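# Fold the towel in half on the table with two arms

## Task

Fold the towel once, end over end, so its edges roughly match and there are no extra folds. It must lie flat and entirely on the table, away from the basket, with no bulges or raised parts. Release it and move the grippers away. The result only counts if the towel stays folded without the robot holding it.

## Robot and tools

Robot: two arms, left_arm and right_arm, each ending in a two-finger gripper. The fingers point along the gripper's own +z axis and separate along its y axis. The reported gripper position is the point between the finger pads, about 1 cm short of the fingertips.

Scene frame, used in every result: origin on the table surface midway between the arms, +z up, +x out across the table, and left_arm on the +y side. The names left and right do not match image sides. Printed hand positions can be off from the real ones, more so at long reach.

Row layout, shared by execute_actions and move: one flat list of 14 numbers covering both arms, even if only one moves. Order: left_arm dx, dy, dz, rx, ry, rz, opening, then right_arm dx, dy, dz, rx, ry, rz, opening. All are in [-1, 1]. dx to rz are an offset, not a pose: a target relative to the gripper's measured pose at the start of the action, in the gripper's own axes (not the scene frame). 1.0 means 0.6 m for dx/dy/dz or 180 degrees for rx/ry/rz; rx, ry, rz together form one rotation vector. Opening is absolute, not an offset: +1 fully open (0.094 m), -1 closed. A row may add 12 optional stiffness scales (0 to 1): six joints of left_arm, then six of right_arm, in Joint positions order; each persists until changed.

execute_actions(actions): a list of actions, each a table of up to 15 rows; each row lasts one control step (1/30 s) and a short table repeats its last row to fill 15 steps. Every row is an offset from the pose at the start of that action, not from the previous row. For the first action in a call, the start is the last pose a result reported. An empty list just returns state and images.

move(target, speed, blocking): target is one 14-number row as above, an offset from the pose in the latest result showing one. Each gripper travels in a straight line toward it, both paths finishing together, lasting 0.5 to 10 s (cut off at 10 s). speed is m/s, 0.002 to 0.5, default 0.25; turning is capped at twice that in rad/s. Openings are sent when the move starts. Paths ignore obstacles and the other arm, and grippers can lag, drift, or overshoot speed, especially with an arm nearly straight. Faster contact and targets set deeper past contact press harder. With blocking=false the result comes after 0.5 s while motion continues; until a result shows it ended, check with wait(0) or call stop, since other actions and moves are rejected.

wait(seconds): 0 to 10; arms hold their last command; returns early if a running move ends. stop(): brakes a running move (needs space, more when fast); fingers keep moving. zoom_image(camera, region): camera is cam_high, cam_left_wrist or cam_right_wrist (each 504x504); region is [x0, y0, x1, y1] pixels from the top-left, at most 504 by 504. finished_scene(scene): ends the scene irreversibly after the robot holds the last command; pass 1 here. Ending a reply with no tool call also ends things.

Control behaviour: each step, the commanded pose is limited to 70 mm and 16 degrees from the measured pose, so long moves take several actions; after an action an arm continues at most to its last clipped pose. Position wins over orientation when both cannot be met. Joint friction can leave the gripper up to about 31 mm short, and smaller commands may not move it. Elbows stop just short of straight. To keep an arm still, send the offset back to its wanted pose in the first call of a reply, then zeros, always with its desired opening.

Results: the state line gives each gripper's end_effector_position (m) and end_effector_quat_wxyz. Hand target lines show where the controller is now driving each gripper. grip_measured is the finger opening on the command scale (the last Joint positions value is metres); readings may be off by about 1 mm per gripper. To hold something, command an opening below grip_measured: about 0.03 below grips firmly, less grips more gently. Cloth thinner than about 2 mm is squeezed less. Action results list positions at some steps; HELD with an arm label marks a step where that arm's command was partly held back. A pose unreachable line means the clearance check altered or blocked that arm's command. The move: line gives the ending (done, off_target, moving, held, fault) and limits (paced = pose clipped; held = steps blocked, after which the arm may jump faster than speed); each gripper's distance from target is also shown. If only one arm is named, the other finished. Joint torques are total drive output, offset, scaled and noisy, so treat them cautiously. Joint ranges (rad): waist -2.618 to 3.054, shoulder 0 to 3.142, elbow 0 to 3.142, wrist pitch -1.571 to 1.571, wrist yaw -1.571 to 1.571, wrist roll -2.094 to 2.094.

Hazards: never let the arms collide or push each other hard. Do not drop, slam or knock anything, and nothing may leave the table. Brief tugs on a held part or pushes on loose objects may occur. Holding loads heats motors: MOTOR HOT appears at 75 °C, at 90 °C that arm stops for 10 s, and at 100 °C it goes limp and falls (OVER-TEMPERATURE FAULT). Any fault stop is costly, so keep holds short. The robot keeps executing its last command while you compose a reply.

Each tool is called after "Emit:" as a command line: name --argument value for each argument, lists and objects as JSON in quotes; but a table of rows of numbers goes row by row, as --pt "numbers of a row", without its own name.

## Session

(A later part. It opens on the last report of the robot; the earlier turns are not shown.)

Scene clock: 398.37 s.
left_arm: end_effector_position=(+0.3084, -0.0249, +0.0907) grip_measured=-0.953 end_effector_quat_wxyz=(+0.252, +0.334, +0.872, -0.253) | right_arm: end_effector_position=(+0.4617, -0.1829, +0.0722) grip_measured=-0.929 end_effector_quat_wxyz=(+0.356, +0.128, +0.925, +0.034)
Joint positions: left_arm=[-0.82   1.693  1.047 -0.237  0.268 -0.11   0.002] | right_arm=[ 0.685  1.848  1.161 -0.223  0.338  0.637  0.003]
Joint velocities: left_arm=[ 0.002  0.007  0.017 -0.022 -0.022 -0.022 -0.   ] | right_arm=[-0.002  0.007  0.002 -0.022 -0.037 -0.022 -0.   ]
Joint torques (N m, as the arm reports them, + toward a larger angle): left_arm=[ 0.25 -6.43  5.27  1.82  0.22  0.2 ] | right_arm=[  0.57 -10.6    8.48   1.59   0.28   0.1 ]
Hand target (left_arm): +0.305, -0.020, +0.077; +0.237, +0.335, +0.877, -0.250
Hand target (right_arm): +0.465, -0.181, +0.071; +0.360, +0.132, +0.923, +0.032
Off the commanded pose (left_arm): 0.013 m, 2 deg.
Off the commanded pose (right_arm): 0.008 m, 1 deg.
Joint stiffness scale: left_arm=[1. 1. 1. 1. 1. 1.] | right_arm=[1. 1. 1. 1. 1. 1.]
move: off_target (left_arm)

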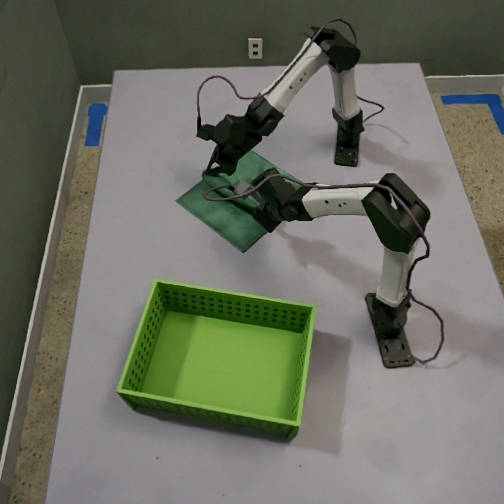

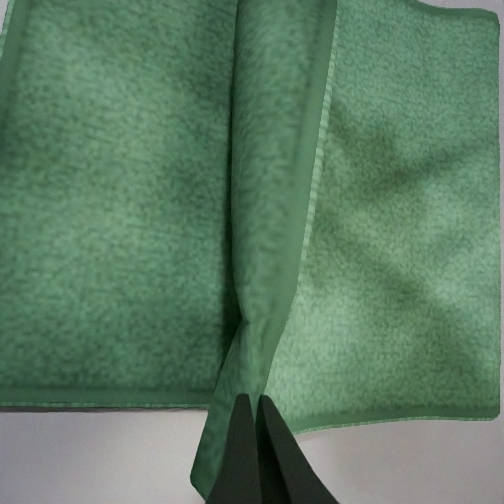

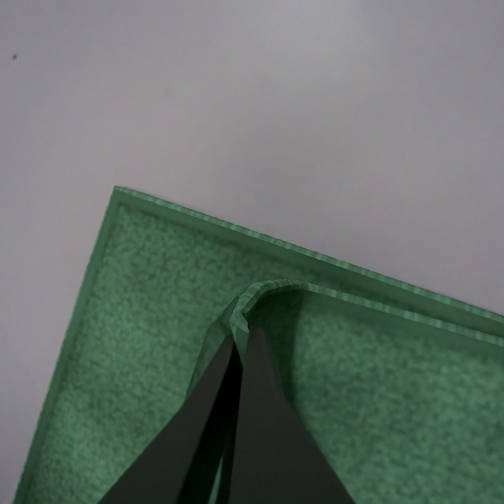

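Emit:
move --target '[-0.007,0.112,0.076,0,0,0,-1, -0.042,0.032,0.11,0,0,0,-1]' --speed 0.07

Scene clock: 408.10 s.
left_arm: end_effector_position=(+0.3662, -0.0091, +0.0406) grip_measured=-0.953 end_effector_quat_wxyz=(+0.254, +0.333, +0.873, -0.249) | right_arm: end_effector_position=(+0.5211, -0.1697, +0.0450) grip_measured=-0.929 end_effector_quat_wxyz=(+0.354, +0.127, +0.926, +0.037)
Joint positions: left_arm=[-0.685  1.909  1.104 -0.11   0.342  0.001  0.002] | right_arm=[ 0.645  2.093  1.397 -0.204  0.307  0.604  0.003]
Joint velocities: left_arm=[-0.007 -0.007 -0.012 -0.007  0.007 -0.022  0.001] | right_arm=[ 0.002 -0.007  0.002 -0.022 -0.037 -0.022 -0.001]
Joint torques (N m, as the arm reports them, + toward a larger angle): left_arm=[ 0.3  -7.65  7.84  1.63  0.26  0.19] | right_arm=[ -1.06 -13.29   8.37   1.78   0.14  -0.1 ]
Hand target (left_arm): +0.370, -0.010, +0.039; +0.252, +0.334, +0.873, -0.251
Hand target (right_arm): +0.527, -0.174, +0.042; +0.356, +0.128, +0.925, +0.034
Off the commanded pose (left_arm): 0.005 m, 1 deg.
Off the commanded pose (right_arm): 0.008 m, 0 deg.
Joint stiffness scale: left_arm=[1. 1. 1. 1. 1. 1.] | right_arm=[1. 1. 1. 1. 1. 1.]
move: done

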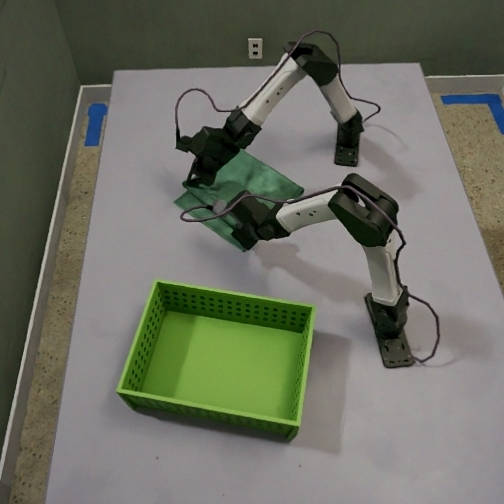

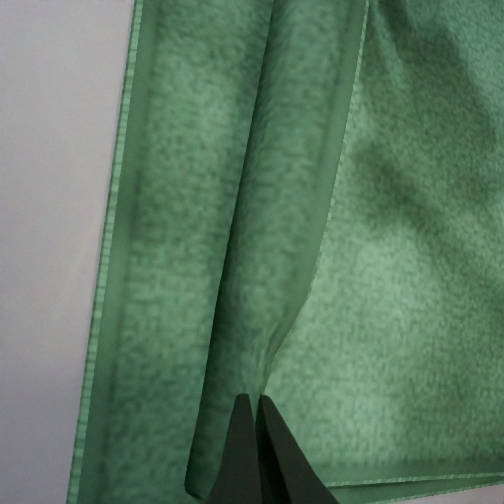

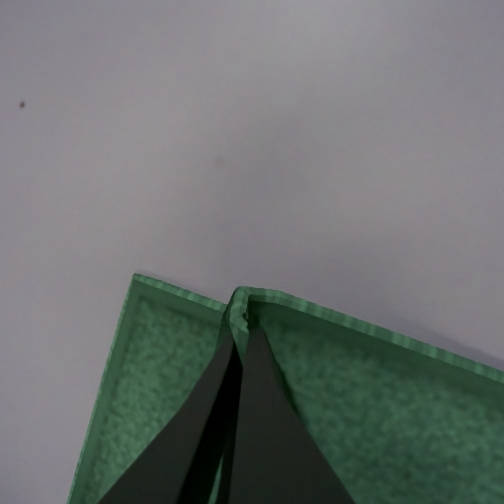

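Emit:
move --target '[0.004,0.068,-0.009,0,0,0,-1, -0.01,0.035,0.043,0,0,0,-1]' --speed 0.05

Scene clock: 418.13 s.
left_arm: end_effector_position=(+0.3901, +0.0194, +0.0374) grip_measured=-0.953 end_effector_quat_wxyz=(+0.267, +0.334, +0.869, -0.249) | right_arm: end_effector_position=(+0.5468, -0.1484, +0.0414) grip_measured=-0.929 end_effector_quat_wxyz=(+0.362, +0.121, +0.923, +0.048)
Joint positions: left_arm=[-0.586  1.926  1.104 -0.097  0.398  0.087  0.002] | right_arm=[ 0.659  2.198  1.537 -0.215  0.302  0.604  0.003]
Joint velocities: left_arm=[-0.002 -0.007  0.002  0.022 -0.081  0.022  0.   ] | right_arm=[ 0.002 -0.012 -0.002 -0.022  0.037 -0.037  0.   ]
Joint torques (N m, as the arm reports them, + toward a larger angle): left_arm=[ 0.48 -7.47  7.78  1.41  0.26  0.18] | right_arm=[  0.04 -14.02   8.48   1.54   0.24   0.09]
Hand target (left_arm): +0.392, +0.023, +0.032; +0.255, +0.333, +0.873, -0.248
Hand target (right_arm): +0.547, -0.152, +0.033; +0.354, +0.127, +0.926, +0.037
Off the commanded pose (left_arm): 0.006 m, 2 deg.
Off the commanded pose (right_arm): 0.009 m, 2 deg.
Joint stiffness scale: left_arm=[1. 1. 1. 1. 1. 1.] | right_arm=[1. 1. 1. 1. 1. 1.]
move: done

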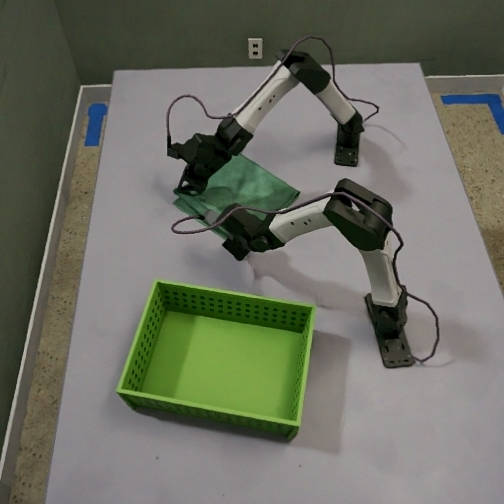

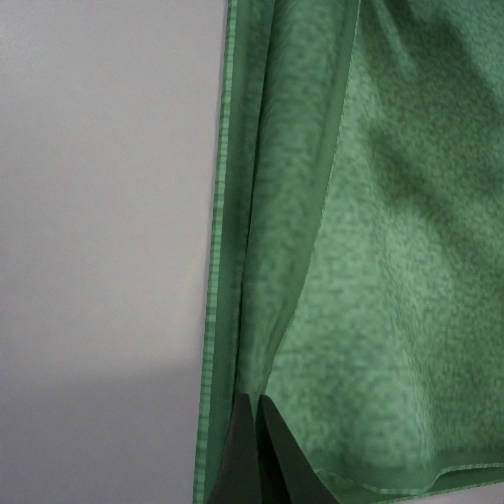

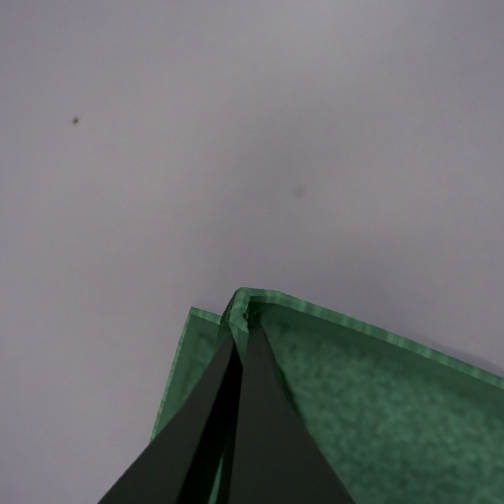

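Emit:
move --target '[0,0,0,0,0,0,0.3, 0,0,0,0,0,0,0.3]' --speed 0.05

Scene clock: 423.53 s.
left_arm: end_effector_position=(+0.3904, +0.0191, +0.0377) grip_measured=+0.298 end_effector_quat_wxyz=(+0.268, +0.335, +0.868, -0.249) | right_arm: end_effector_position=(+0.5467, -0.1482, +0.0414) grip_measured=+0.299 end_effector_quat_wxyz=(+0.362, +0.121, +0.923, +0.048)
Joint positions: left_arm=[-0.586  1.926  1.104 -0.095  0.399  0.09   0.061] | right_arm=[ 0.659  2.198  1.537 -0.215  0.301  0.605  0.061]
Joint velocities: left_arm=[-0.017 -0.022 -0.007  0.007 -0.037  0.022 -0.001] | right_arm=[ 0.002 -0.012 -0.012  0.066  0.022  0.022 -0.   ]
Joint torques (N m, as the arm reports them, + toward a larger angle): left_arm=[-0.33 -8.96  6.39  1.67  0.21  0.08] | right_arm=[ -0.01 -16.27   7.49   1.67   0.15  -0.09]
Hand target (left_arm): +0.390, +0.019, +0.037; +0.267, +0.334, +0.869, -0.249
Hand target (right_arm): +0.547, -0.148, +0.041; +0.362, +0.121, +0.923, +0.048
Off the commanded pose (left_arm): 0.001 m, 0 deg.
Off the commanded pose (right_arm): 0.000 m, 0 deg.
Joint stiffness scale: left_arm=[1. 1. 1. 1. 1. 1.] | right_arm=[1. 1. 1. 1. 1. 1.]
move: done

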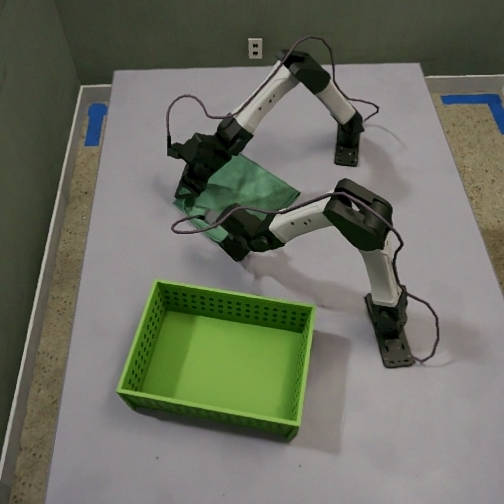

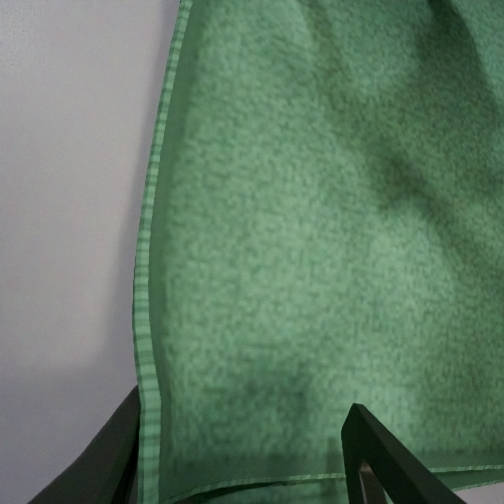

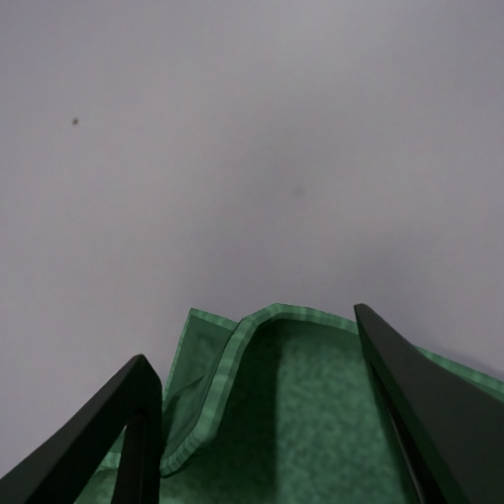

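It fell forward. Open fully and retreat.

Emit:
move --target '[0,0.02,-0.2,0,0,0,1, 0,0,-0.2,0,0,0,1]' --speed 0.1

Scene clock: 428.10 s.
left_arm: end_effector_position=(+0.3699, +0.0968, +0.1247) grip_measured=+1.000 end_effector_quat_wxyz=(+0.275, +0.337, +0.867, -0.244) | right_arm: end_effector_position=(+0.4761, -0.1420, +0.1442) grip_measured=+1.000 end_effector_quat_wxyz=(+0.379, +0.123, +0.915, +0.065)
Joint positions: left_arm=[-0.407  1.609  1.104 -0.471  0.494  0.255  0.094] | right_arm=[ 0.749  1.84   1.412 -0.42   0.352  0.675  0.094]
Joint velocities: left_arm=[ 0.002  0.002 -0.002 -0.051  0.007  0.051  0.   ] | right_arm=[-0.007 -0.012 -0.007 -0.022  0.037 -0.081  0.   ]
Joint torques (N m, as the arm reports them, + toward a larger angle): left_arm=[ 0.28 -7.82  6.07  1.44  0.37  0.17] | right_arm=[  0.59 -13.05   6.21   1.45   0.27   0.09]
Hand target (left_arm): +0.364, +0.101, +0.123; +0.268, +0.336, +0.868, -0.247
Hand target (right_arm): +0.466, -0.146, +0.130; +0.361, +0.121, +0.923, +0.048
Off the commanded pose (left_arm): 0.008 m, 1 deg.
Off the commanded pose (right_arm): 0.020 m, 3 deg.
Joint stiffness scale: left_arm=[1. 1. 1. 1. 1. 1.] | right_arm=[1. 1. 1. 1. 1. 1.]
move: off_target (right_arm)

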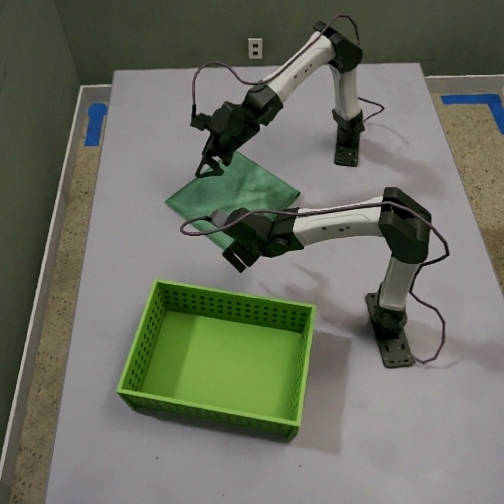

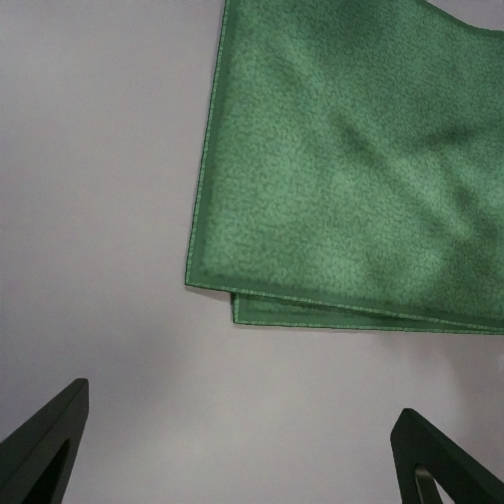

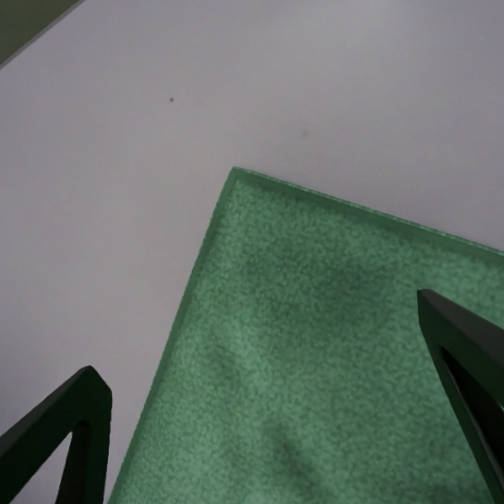

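Emit:
move --target '[0.15,-0.3,-0.15,0,0,0,1, 0.05,-0.35,-0.2,0,0,0,1]' --speed 0.15

Emit:
zoom_image --camera "cam_high" --region '[140, 120, 330, 280]'

Scene clock: 457.20 s.
left_arm: end_effector_position=(+0.1617, +0.0665, +0.1901) grip_measured=+1.000 end_effector_quat_wxyz=(+0.282, +0.335, +0.861, -0.259) | right_arm: end_effector_position=(+0.3444, -0.3388, +0.1840) grip_measured=+1.000 end_effector_quat_wxyz=(+0.403, +0.124, +0.904, +0.064)
Joint positions: left_arm=[-1.038  0.901  0.835 -0.725  0.106 -0.264  0.094] | right_arm=[ 0.23   1.039  0.826 -0.516  0.001  0.295  0.094]
Joint velocities: left_arm=[-0.012  0.007  0.002 -0.066 -0.066 -0.037  0.   ] | right_arm=[-0.002 -0.012 -0.007 -0.022  0.007 -0.022  0.   ]
Joint torques (N m, as the arm reports them, + toward a larger angle): left_arm=[-1.03 -2.59  5.81  1.74 -0.05  0.02] | right_arm=[-0.83 -4.61  6.61  1.71 -0.18 -0.09]
Hand target (left_arm): +0.157, +0.071, +0.182; +0.274, +0.334, +0.866, -0.251
Hand target (right_arm): +0.335, -0.339, +0.171; +0.382, +0.122, +0.914, +0.063
Off the commanded pose (left_arm): 0.017 m, 2 deg.
Off the commanded pose (right_arm): 0.023 m, 3 deg.
Joint stiffness scale: left_arm=[1. 1. 1. 1. 1. 1.] | right_arm=[1. 1. 1. 1. 1. 1.]
move: off_target (left_arm, right_arm)

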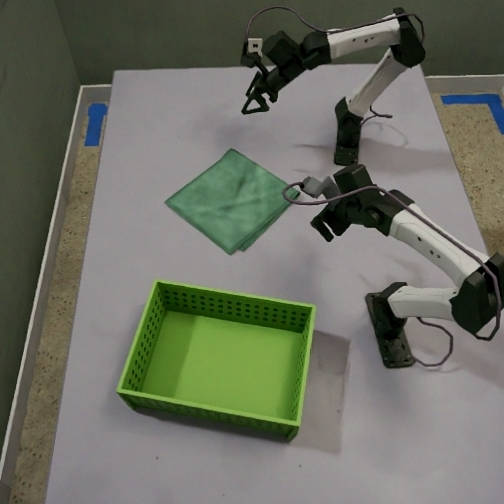

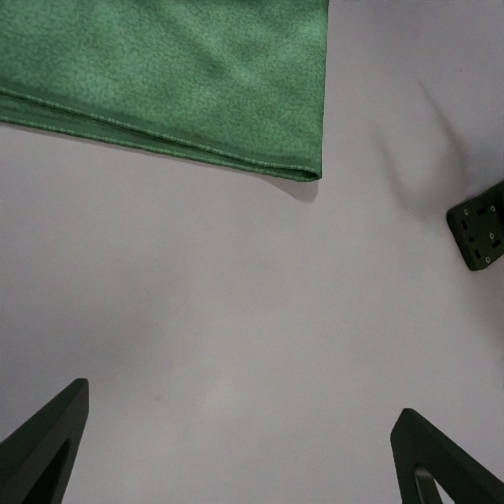

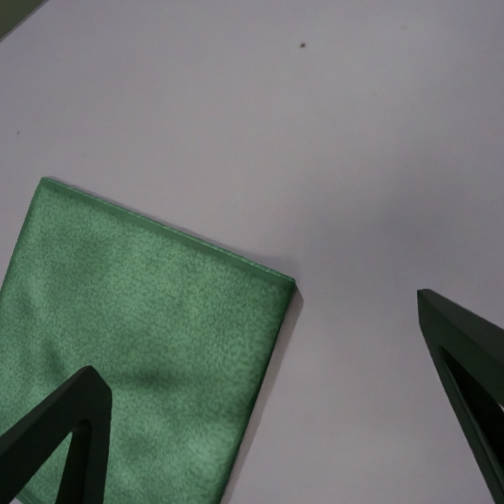

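Region (140, 120, 330, 280) of cam_high's 504x504 image, scaled by 2.653, with more detail than that image has; it fills the top 424 rows of this view, and the rest is white.

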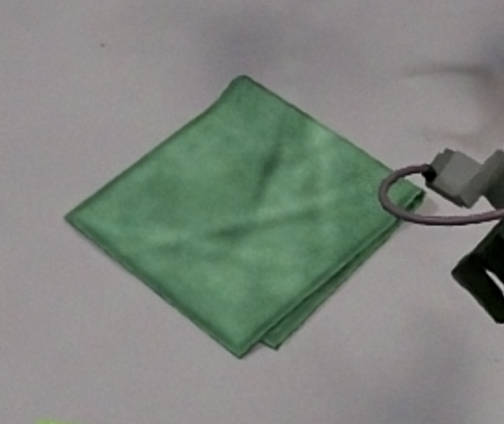

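Emit:
move --target '[-0.159,0.219,0.376,0,0.08,0,-1, 0.197,0.203,0.167,0,0.1,0,-1]' --speed 0.15

Scene clock: 486.93 s.
left_arm: end_effector_position=(+0.3828, -0.0313, +0.0546) grip_measured=-0.995 end_effector_quat_wxyz=(+0.178, +0.366, +0.889, -0.211) | right_arm: end_effector_position=(+0.3590, -0.1921, +0.0553) grip_measured=-0.989 end_effector_quat_wxyz=(+0.251, +0.113, +0.958, +0.083)
Joint positions: left_arm=[-0.712  2.066  1.506 -0.541  0.315  0.069  0.   ] | right_arm=[ 0.706  1.577  0.886 -0.365  0.15   0.695  0.001]
Joint velocities: left_arm=[-0.012 -0.012 -0.007  0.022  0.051  0.051 -0.   ] | right_arm=[-0.017  0.002 -0.012 -0.051 -0.007 -0.007  0.   ]
Joint torques (N m, as the arm reports them, + toward a larger angle): left_arm=[ 0.29 -9.45  8.45  1.27  0.3   0.19] | right_arm=[ 0.26 -7.25  8.45  1.46  0.2   0.14]
Hand target (left_arm): +0.386, -0.030, +0.054; +0.173, +0.366, +0.889, -0.213
Hand target (right_arm): +0.362, -0.189, +0.055; +0.253, +0.115, +0.957, +0.083
Off the commanded pose (left_arm): 0.006 m, 1 deg.
Off the commanded pose (right_arm): 0.008 m, 1 deg.
Joint stiffness scale: left_arm=[1. 1. 1. 1. 1. 1.] | right_arm=[1. 1. 1. 1. 1. 1.]
move: done

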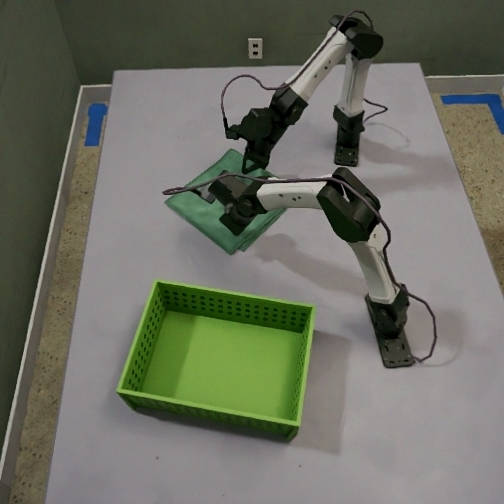

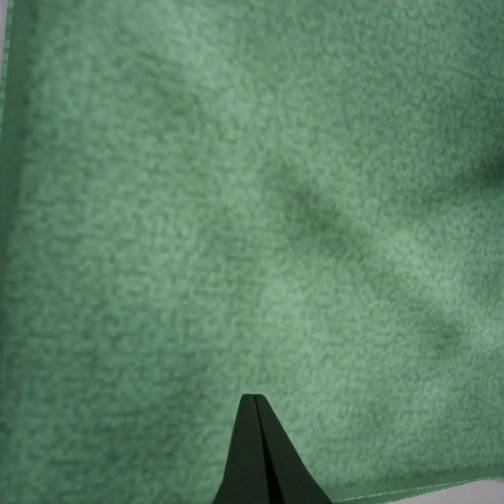

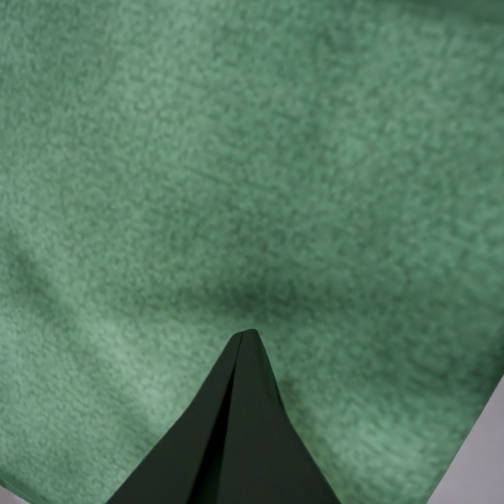

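Emit:
move --target '[0,0,0.075,0,0,0,-1, 0,0,0.075,0,0,0,-1]' --speed 0.04

Scene clock: 491.53 s.
left_arm: end_effector_position=(+0.3922, -0.0511, +0.0310) grip_measured=-0.995 end_effector_quat_wxyz=(+0.191, +0.366, +0.884, -0.219) | right_arm: end_effector_position=(+0.3820, -0.1863, +0.0252) grip_measured=-0.989 end_effector_quat_wxyz=(+0.260, +0.115, +0.955, +0.085)
Joint positions: left_arm=[-0.732  2.148  1.516 -0.43   0.315  0.047  0.   ] | right_arm=[ 0.691  1.714  0.886 -0.207  0.15   0.682  0.001]
Joint velocities: left_arm=[-0.007 -0.007 -0.007  0.037  0.022  0.022 -0.   ] | right_arm=[ 0.017 -0.007 -0.012  0.022 -0.007  0.022 -0.001]
Joint torques (N m, as the arm reports them, + toward a larger angle): left_arm=[-1.09 -8.24  7.56  1.4   0.02  0.04] | right_arm=[-1.16 -7.85  6.62  1.45 -0.06 -0.1 ]
Hand target (left_arm): +0.389, -0.053, +0.016; +0.178, +0.366, +0.889, -0.211
Hand target (right_arm): +0.381, -0.188, +0.016; +0.251, +0.113, +0.958, +0.083
Off the commanded pose (left_arm): 0.015 m, 2 deg.
Off the commanded pose (right_arm): 0.009 m, 1 deg.
Joint stiffness scale: left_arm=[1. 1. 1. 1. 1. 1.] | right_arm=[1. 1. 1. 1. 1. 1.]
move: off_target (left_arm)

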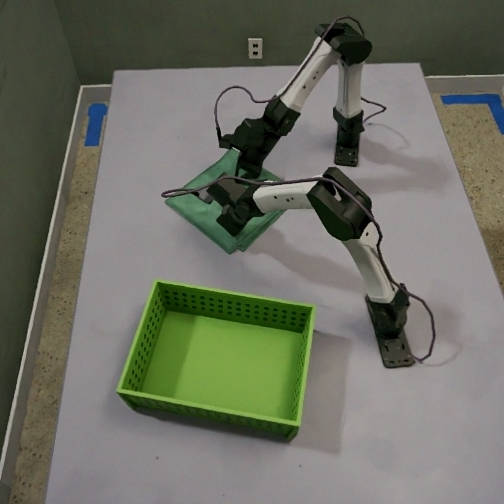

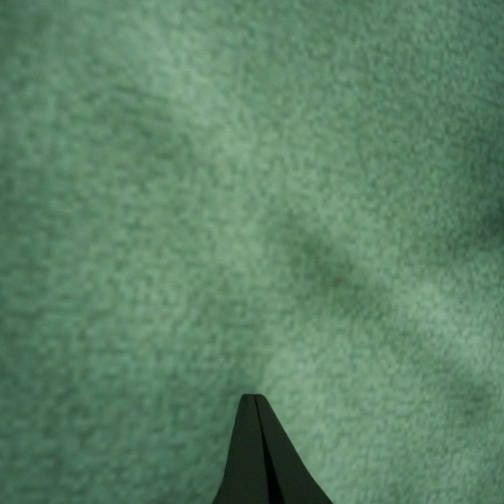

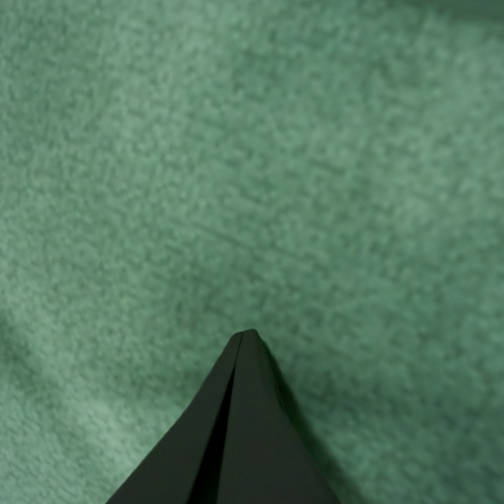

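Emit:
move --target '[0.052,-0.048,0.013,0,0,0,-1, 0.05,-0.03,-0.006,0,0,0,-1]' --speed 0.03

Emit:
zoom_image --camera "cam_high" --region '[140, 120, 330, 280]'

Scene clock: 507.63 s.
left_arm: end_effector_position=(+0.3679, -0.0633, +0.0316) grip_measured=-0.995 end_effector_quat_wxyz=(+0.218, +0.367, +0.875, -0.230) | right_arm: end_effector_position=(+0.3675, -0.1915, +0.0234) grip_measured=-0.989 end_effector_quat_wxyz=(+0.281, +0.115, +0.948, +0.099)
Joint positions: left_arm=[-0.789  2.077  1.369 -0.279  0.29  -0.007  0.   ] | right_arm=[ 0.699  1.644  0.764 -0.104  0.156  0.688  0.001]
Joint velocities: left_arm=[-0.002  0.007 -0.002  0.007 -0.022 -0.007 -0.   ] | right_arm=[ 0.002 -0.002  0.012  0.066 -0.007  0.051 -0.002]
Joint torques (N m, as the arm reports them, + toward a larger angle): left_arm=[ -1.21 -10.62   4.15   1.34   0.06   0.01] | right_arm=[ 0.65 -9.27  4.3   1.26  0.16  0.06]
Hand target (left_arm): +0.352, -0.057, +0.017; +0.191, +0.366, +0.884, -0.220
Hand target (right_arm): +0.352, -0.197, +0.010; +0.260, +0.115, +0.955, +0.085
Off the commanded pose (left_arm): 0.023 m, 3 deg.
Off the commanded pose (right_arm): 0.021 m, 3 deg.
Joint stiffness scale: left_arm=[1. 1. 1. 1. 1. 1.] | right_arm=[1. 1. 1. 1. 1. 1.]
move: off_target (left_arm, right_arm)

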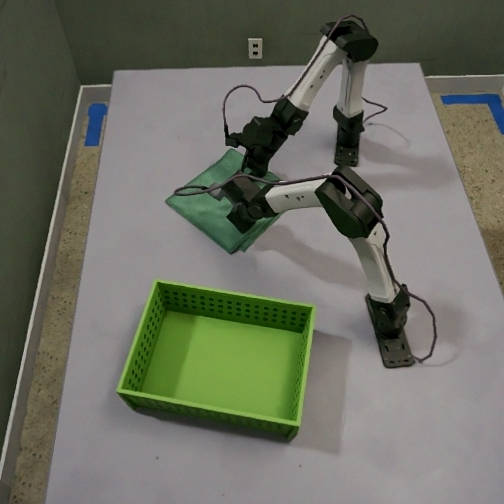

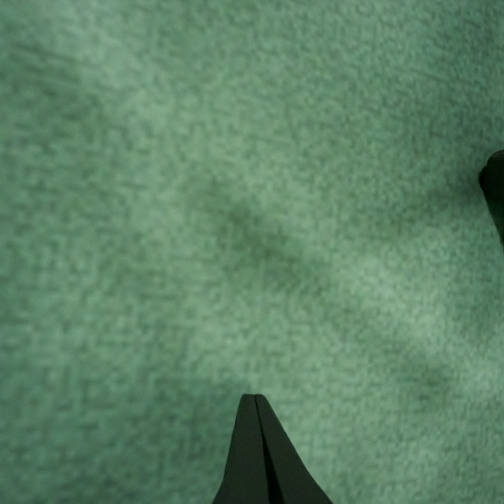

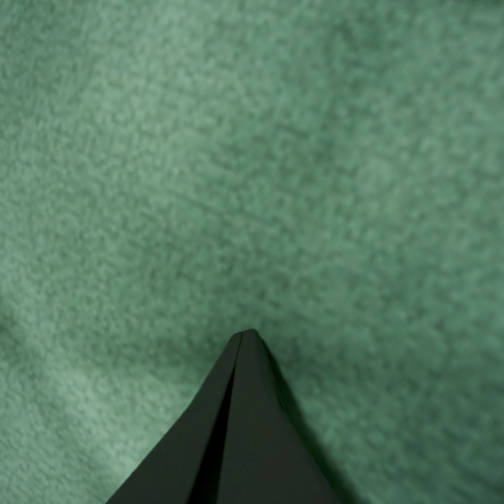

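Region (140, 120, 330, 280) of cam_high's 504x504 image, scaled by 2.653, with more detail than that image has; it fills the top 424 rows of this view, and the rest is white.

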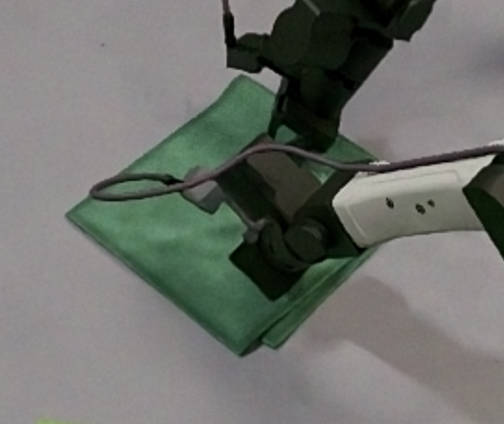

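Emit:
move --target '[-0.04,-0.02,-0.07,0,0,0,-1, -0.04,0.02,-0.07,0,0,0,-1]' --speed 0.08

Scene clock: 543.53 s.
left_arm: end_effector_position=(+0.3635, -0.0594, +0.0716) grip_measured=-0.995 end_effector_quat_wxyz=(+0.212, +0.366, +0.877, -0.228) | right_arm: end_effector_position=(+0.3687, -0.1908, +0.0721) grip_measured=-0.989 end_effector_quat_wxyz=(+0.287, +0.116, +0.945, +0.103)
Joint positions: left_arm=[-0.789  2.004  1.438 -0.434  0.29  -0.009  0.   ] | right_arm=[ 0.699  1.535  0.868 -0.303  0.156  0.689  0.001]
Joint velocities: left_arm=[ 0.007  0.002 -0.002 -0.037 -0.022  0.022 -0.001] | right_arm=[ 0.007 -0.017  0.012  0.022  0.022  0.007 -0.   ]
Joint torques (N m, as the arm reports them, + toward a larger angle): left_arm=[ -0.08 -10.81   8.33   1.44   0.17   0.14] | right_arm=[ 0.13 -8.94  8.    1.34  0.14  0.06]
Hand target (left_arm): +0.366, -0.060, +0.081; +0.218, +0.367, +0.875, -0.230
Hand target (right_arm): +0.366, -0.191, +0.073; +0.281, +0.115, +0.947, +0.099
Off the commanded pose (left_arm): 0.010 m, 1 deg.
Off the commanded pose (right_arm): 0.003 m, 1 deg.
Joint stiffness scale: left_arm=[1. 1. 1. 1. 1. 1.] | right_arm=[1. 1. 1. 1. 1. 1.]
move: done

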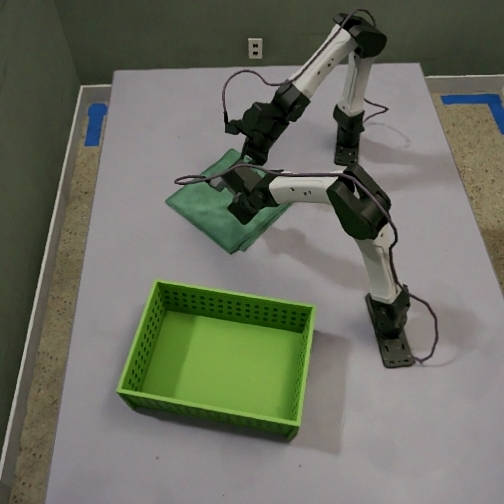

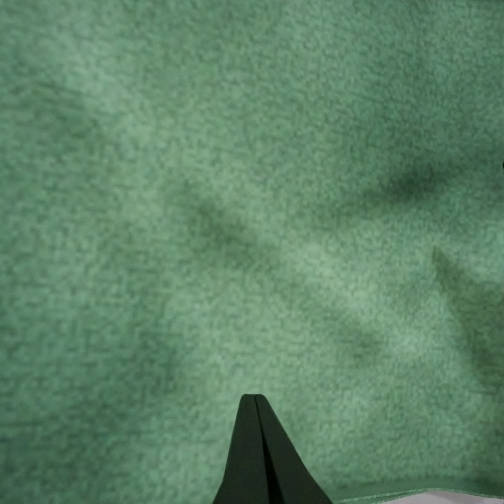

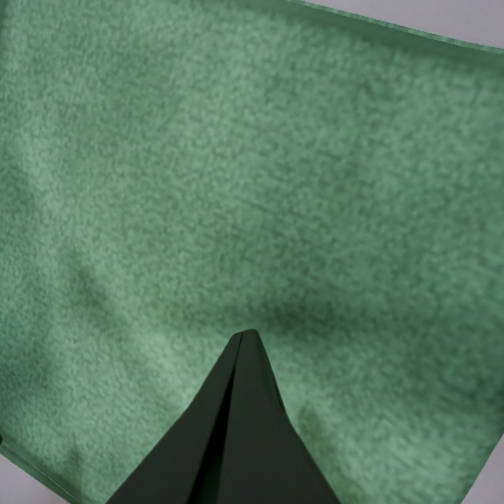

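Emit:
move --target '[0.02,0.168,-0.054,-0.034,0,0.023,-0.1, -0.246,0.126,0.192,-0.102,0.028,-0.238,-0.1]' --speed 0.15

Scene clock: 558.83 s.
left_arm: end_effector_position=(+0.4278, +0.0232, +0.0686) grip_measured=-0.102 end_effector_quat_wxyz=(+0.248, +0.387, +0.872, -0.171) | right_arm: end_effector_position=(+0.5680, -0.1420, +0.0865) grip_measured=-0.101 end_effector_quat_wxyz=(+0.297, -0.285, +0.901, +0.138)
Joint positions: left_arm=[-0.578  2.004  1.438 -0.458  0.29   0.251  0.042] | right_arm=[ 0.483  2.281  1.915 -0.591 -0.282 -0.246  0.042]
Joint velocities: left_arm=[-0.002 -0.007 -0.002  0.037  0.007 -0.037  0.001] | right_arm=[ 0.017 -0.002  0.007 -0.051 -0.066  0.022  0.   ]
Joint torques (N m, as the arm reports them, + toward a larger angle): left_arm=[  0.32 -10.82   5.71   1.38   0.22   0.17] | right_arm=[ -0.82 -15.64   8.88   1.27  -0.33  -0.12]
Hand target (left_arm): +0.423, +0.030, +0.066; +0.239, +0.386, +0.875, -0.170
Hand target (right_arm): +0.565, -0.145, +0.074; +0.278, -0.286, +0.906, +0.141
Off the commanded pose (left_arm): 0.007 m, 1 deg.
Off the commanded pose (right_arm): 0.013 m, 2 deg.
Joint stiffness scale: left_arm=[1. 1. 1. 1. 1. 1.] | right_arm=[1. 1. 1. 1. 1. 1.]
move: off_target (right_arm)

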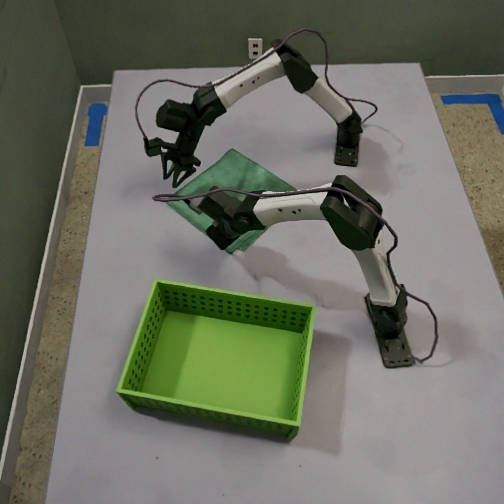

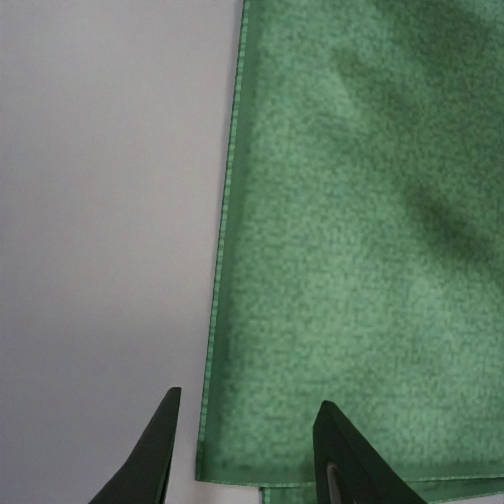

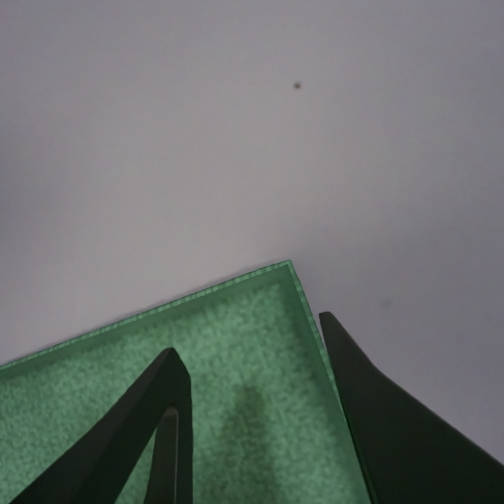

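Emit:
move --target '[0.063,0.02,0.077,0,0.005,0,-0.1, 0,-0.028,0.09,0,0,0,-0.1]' --speed 0.04

Scene clock: 572.70 s.
left_arm: end_effector_position=(+0.4341, +0.0219, +0.0281) grip_measured=-0.102 end_effector_quat_wxyz=(+0.262, +0.389, +0.866, -0.171) | right_arm: end_effector_position=(+0.5999, -0.1329, +0.0507) grip_measured=-0.101 end_effector_quat_wxyz=(+0.300, -0.286, +0.899, +0.138)
Joint positions: left_arm=[-0.574  2.071  1.35  -0.276  0.29   0.26   0.042] | right_arm=[ 0.483  2.457  2.077 -0.57  -0.282 -0.248  0.042]
Joint velocities: left_arm=[ 0.007 -0.012 -0.017  0.022  0.007 -0.022 -0.   ] | right_arm=[ 0.007 -0.007  0.012  0.037  0.007  0.022  0.   ]
Joint torques (N m, as the arm reports them, + toward a larger angle): left_arm=[ 0.35 -8.65  4.71  1.59  0.19  0.19] | right_arm=[ -0.31 -17.08   8.73   1.65  -0.16  -0.03]
Hand target (left_arm): +0.427, +0.030, +0.009; +0.241, +0.388, +0.873, -0.168
Hand target (right_arm): +0.602, -0.134, +0.042; +0.297, -0.285, +0.901, +0.138
Off the commanded pose (left_arm): 0.022 m, 3 deg.
Off the commanded pose (right_arm): 0.008 m, 0 deg.
Joint stiffness scale: left_arm=[1. 1. 1. 1. 1. 1.] | right_arm=[1. 1. 1. 1. 1. 1.]
move: off_target (left_arm)

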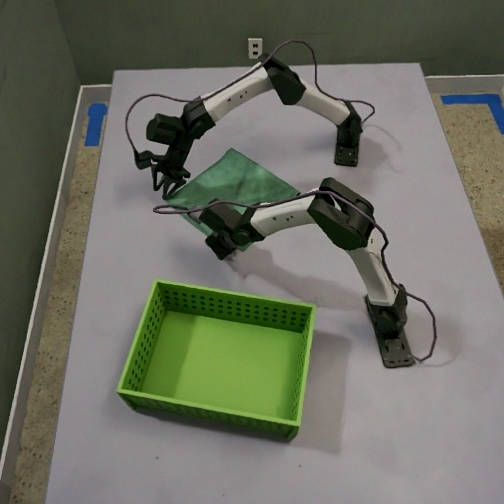

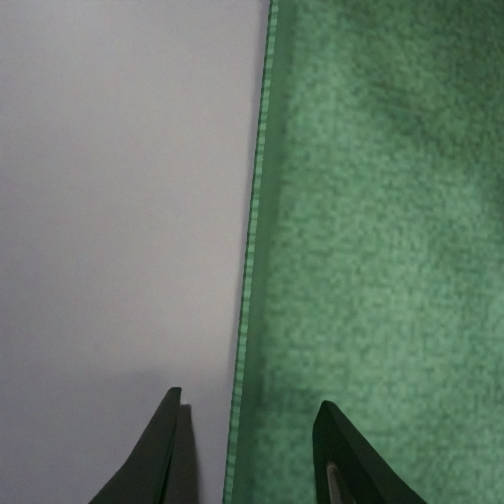

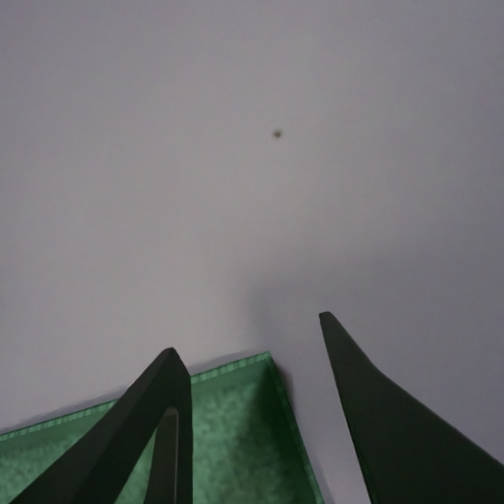

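Emit:
move --target '[0.008,0,-0.04,0.013,0.01,-0.009,-0.1, 0.074,-0.005,0.026,-0.01,0.005,0.008,-0.1]' --speed 0.04

Scene clock: 588.83 s.
left_arm: end_effector_position=(+0.4222, +0.0344, +0.0361) grip_measured=-0.102 end_effector_quat_wxyz=(+0.234, +0.385, +0.874, -0.183) | right_arm: end_effector_position=(+0.5871, -0.1420, +0.0240) grip_measured=-0.101 end_effector_quat_wxyz=(+0.303, -0.282, +0.897, +0.153)
Joint positions: left_arm=[-0.55   2.032  1.35  -0.373  0.328  0.268  0.042] | right_arm=[ 0.464  2.414  1.882 -0.413 -0.32  -0.248  0.042]
Joint velocities: left_arm=[-0.007 -0.027  0.007 -0.022  0.037 -0.007 -0.001] | right_arm=[-0.017  0.012 -0.017 -0.11   0.037 -0.007  0.001]
Joint torques (N m, as the arm reports them, + toward a larger angle): left_arm=[  0.37 -11.08   7.28   1.35   0.27   0.18] | right_arm=[ -0.86 -18.45   5.82   1.56  -0.26  -0.06]
Hand target (left_arm): +0.424, +0.037, +0.045; +0.238, +0.385, +0.872, -0.186
Hand target (right_arm): +0.580, -0.148, +0.011; +0.287, -0.280, +0.903, +0.154
Off the commanded pose (left_arm): 0.009 m, 1 deg.
Off the commanded pose (right_arm): 0.016 m, 2 deg.
Joint stiffness scale: left_arm=[1. 1. 1. 1. 1. 1.] | right_arm=[1. 1. 1. 1. 1. 1.]
move: off_target (right_arm)

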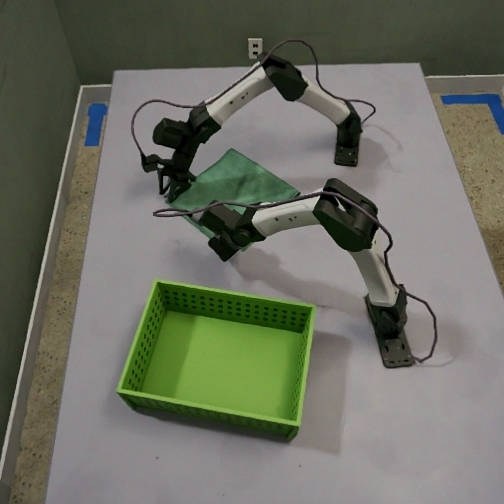

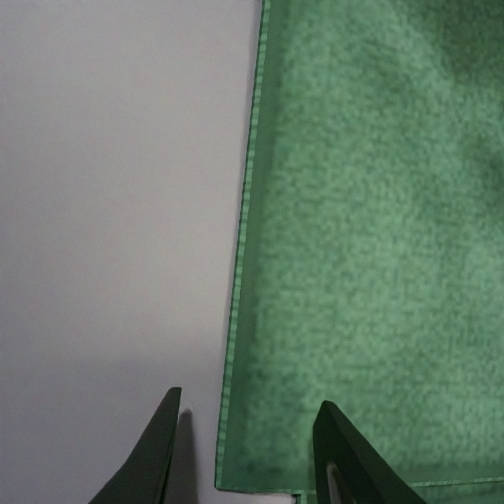

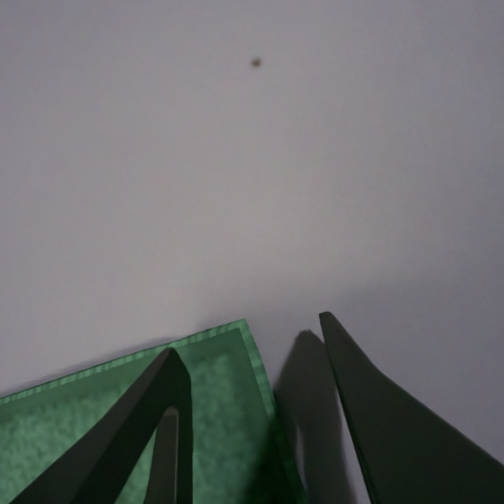

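Emit:
move --target '[0.036,0.015,0.032,0,0.015,0,-0.1, 0.047,0.008,0.006,0,0.015,0,-0.1]' --speed 0.03

Scene clock: 596.60 s.
left_arm: end_effector_position=(+0.4235, +0.0335, +0.0256) grip_measured=-0.102 end_effector_quat_wxyz=(+0.232, +0.393, +0.871, -0.181) | right_arm: end_effector_position=(+0.5817, -0.1434, +0.0250) grip_measured=-0.101 end_effector_quat_wxyz=(+0.312, -0.284, +0.894, +0.152)
Joint positions: left_arm=[-0.55   2.06   1.35  -0.354  0.329  0.287  0.042] | right_arm=[ 0.464  2.378  1.809 -0.356 -0.32  -0.249  0.042]
Joint velocities: left_arm=[ 0.002 -0.012 -0.002  0.081  0.007 -0.022 -0.   ] | right_arm=[ 0.012  0.012  0.002  0.095 -0.007 -0.007  0.   ]
Joint torques (N m, as the arm reports them, + toward a larger angle): left_arm=[ 0.54 -8.24  5.36  1.43  0.11  0.17] | right_arm=[  0.14 -17.57   5.28   1.33  -0.11  -0.15]
Hand target (left_arm): +0.420, +0.043, +0.008; +0.213, +0.389, +0.879, -0.174
Hand target (right_arm): +0.568, -0.148, +0.005; +0.282, -0.286, +0.904, +0.146
Off the commanded pose (left_arm): 0.021 m, 2 deg.
Off the commanded pose (right_arm): 0.026 m, 4 deg.
Joint stiffness scale: left_arm=[1. 1. 1. 1. 1. 1.] | right_arm=[1. 1. 1. 1. 1. 1.]
move: off_target (left_arm, right_arm)

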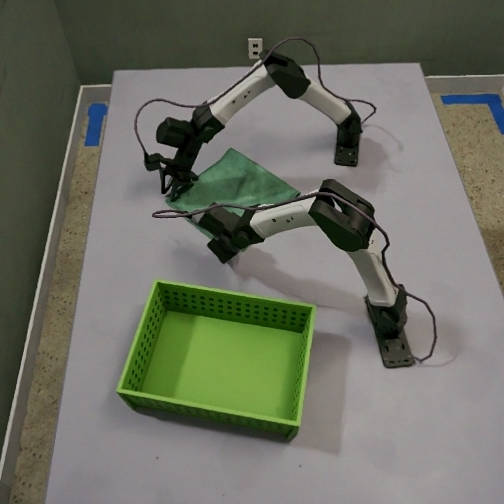

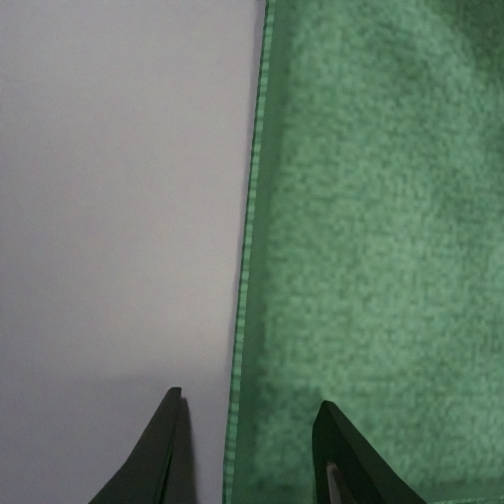

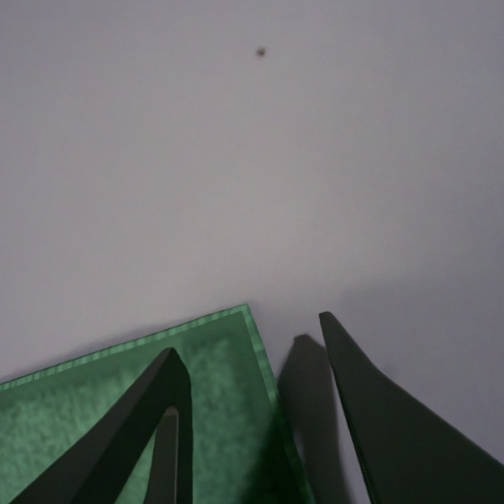

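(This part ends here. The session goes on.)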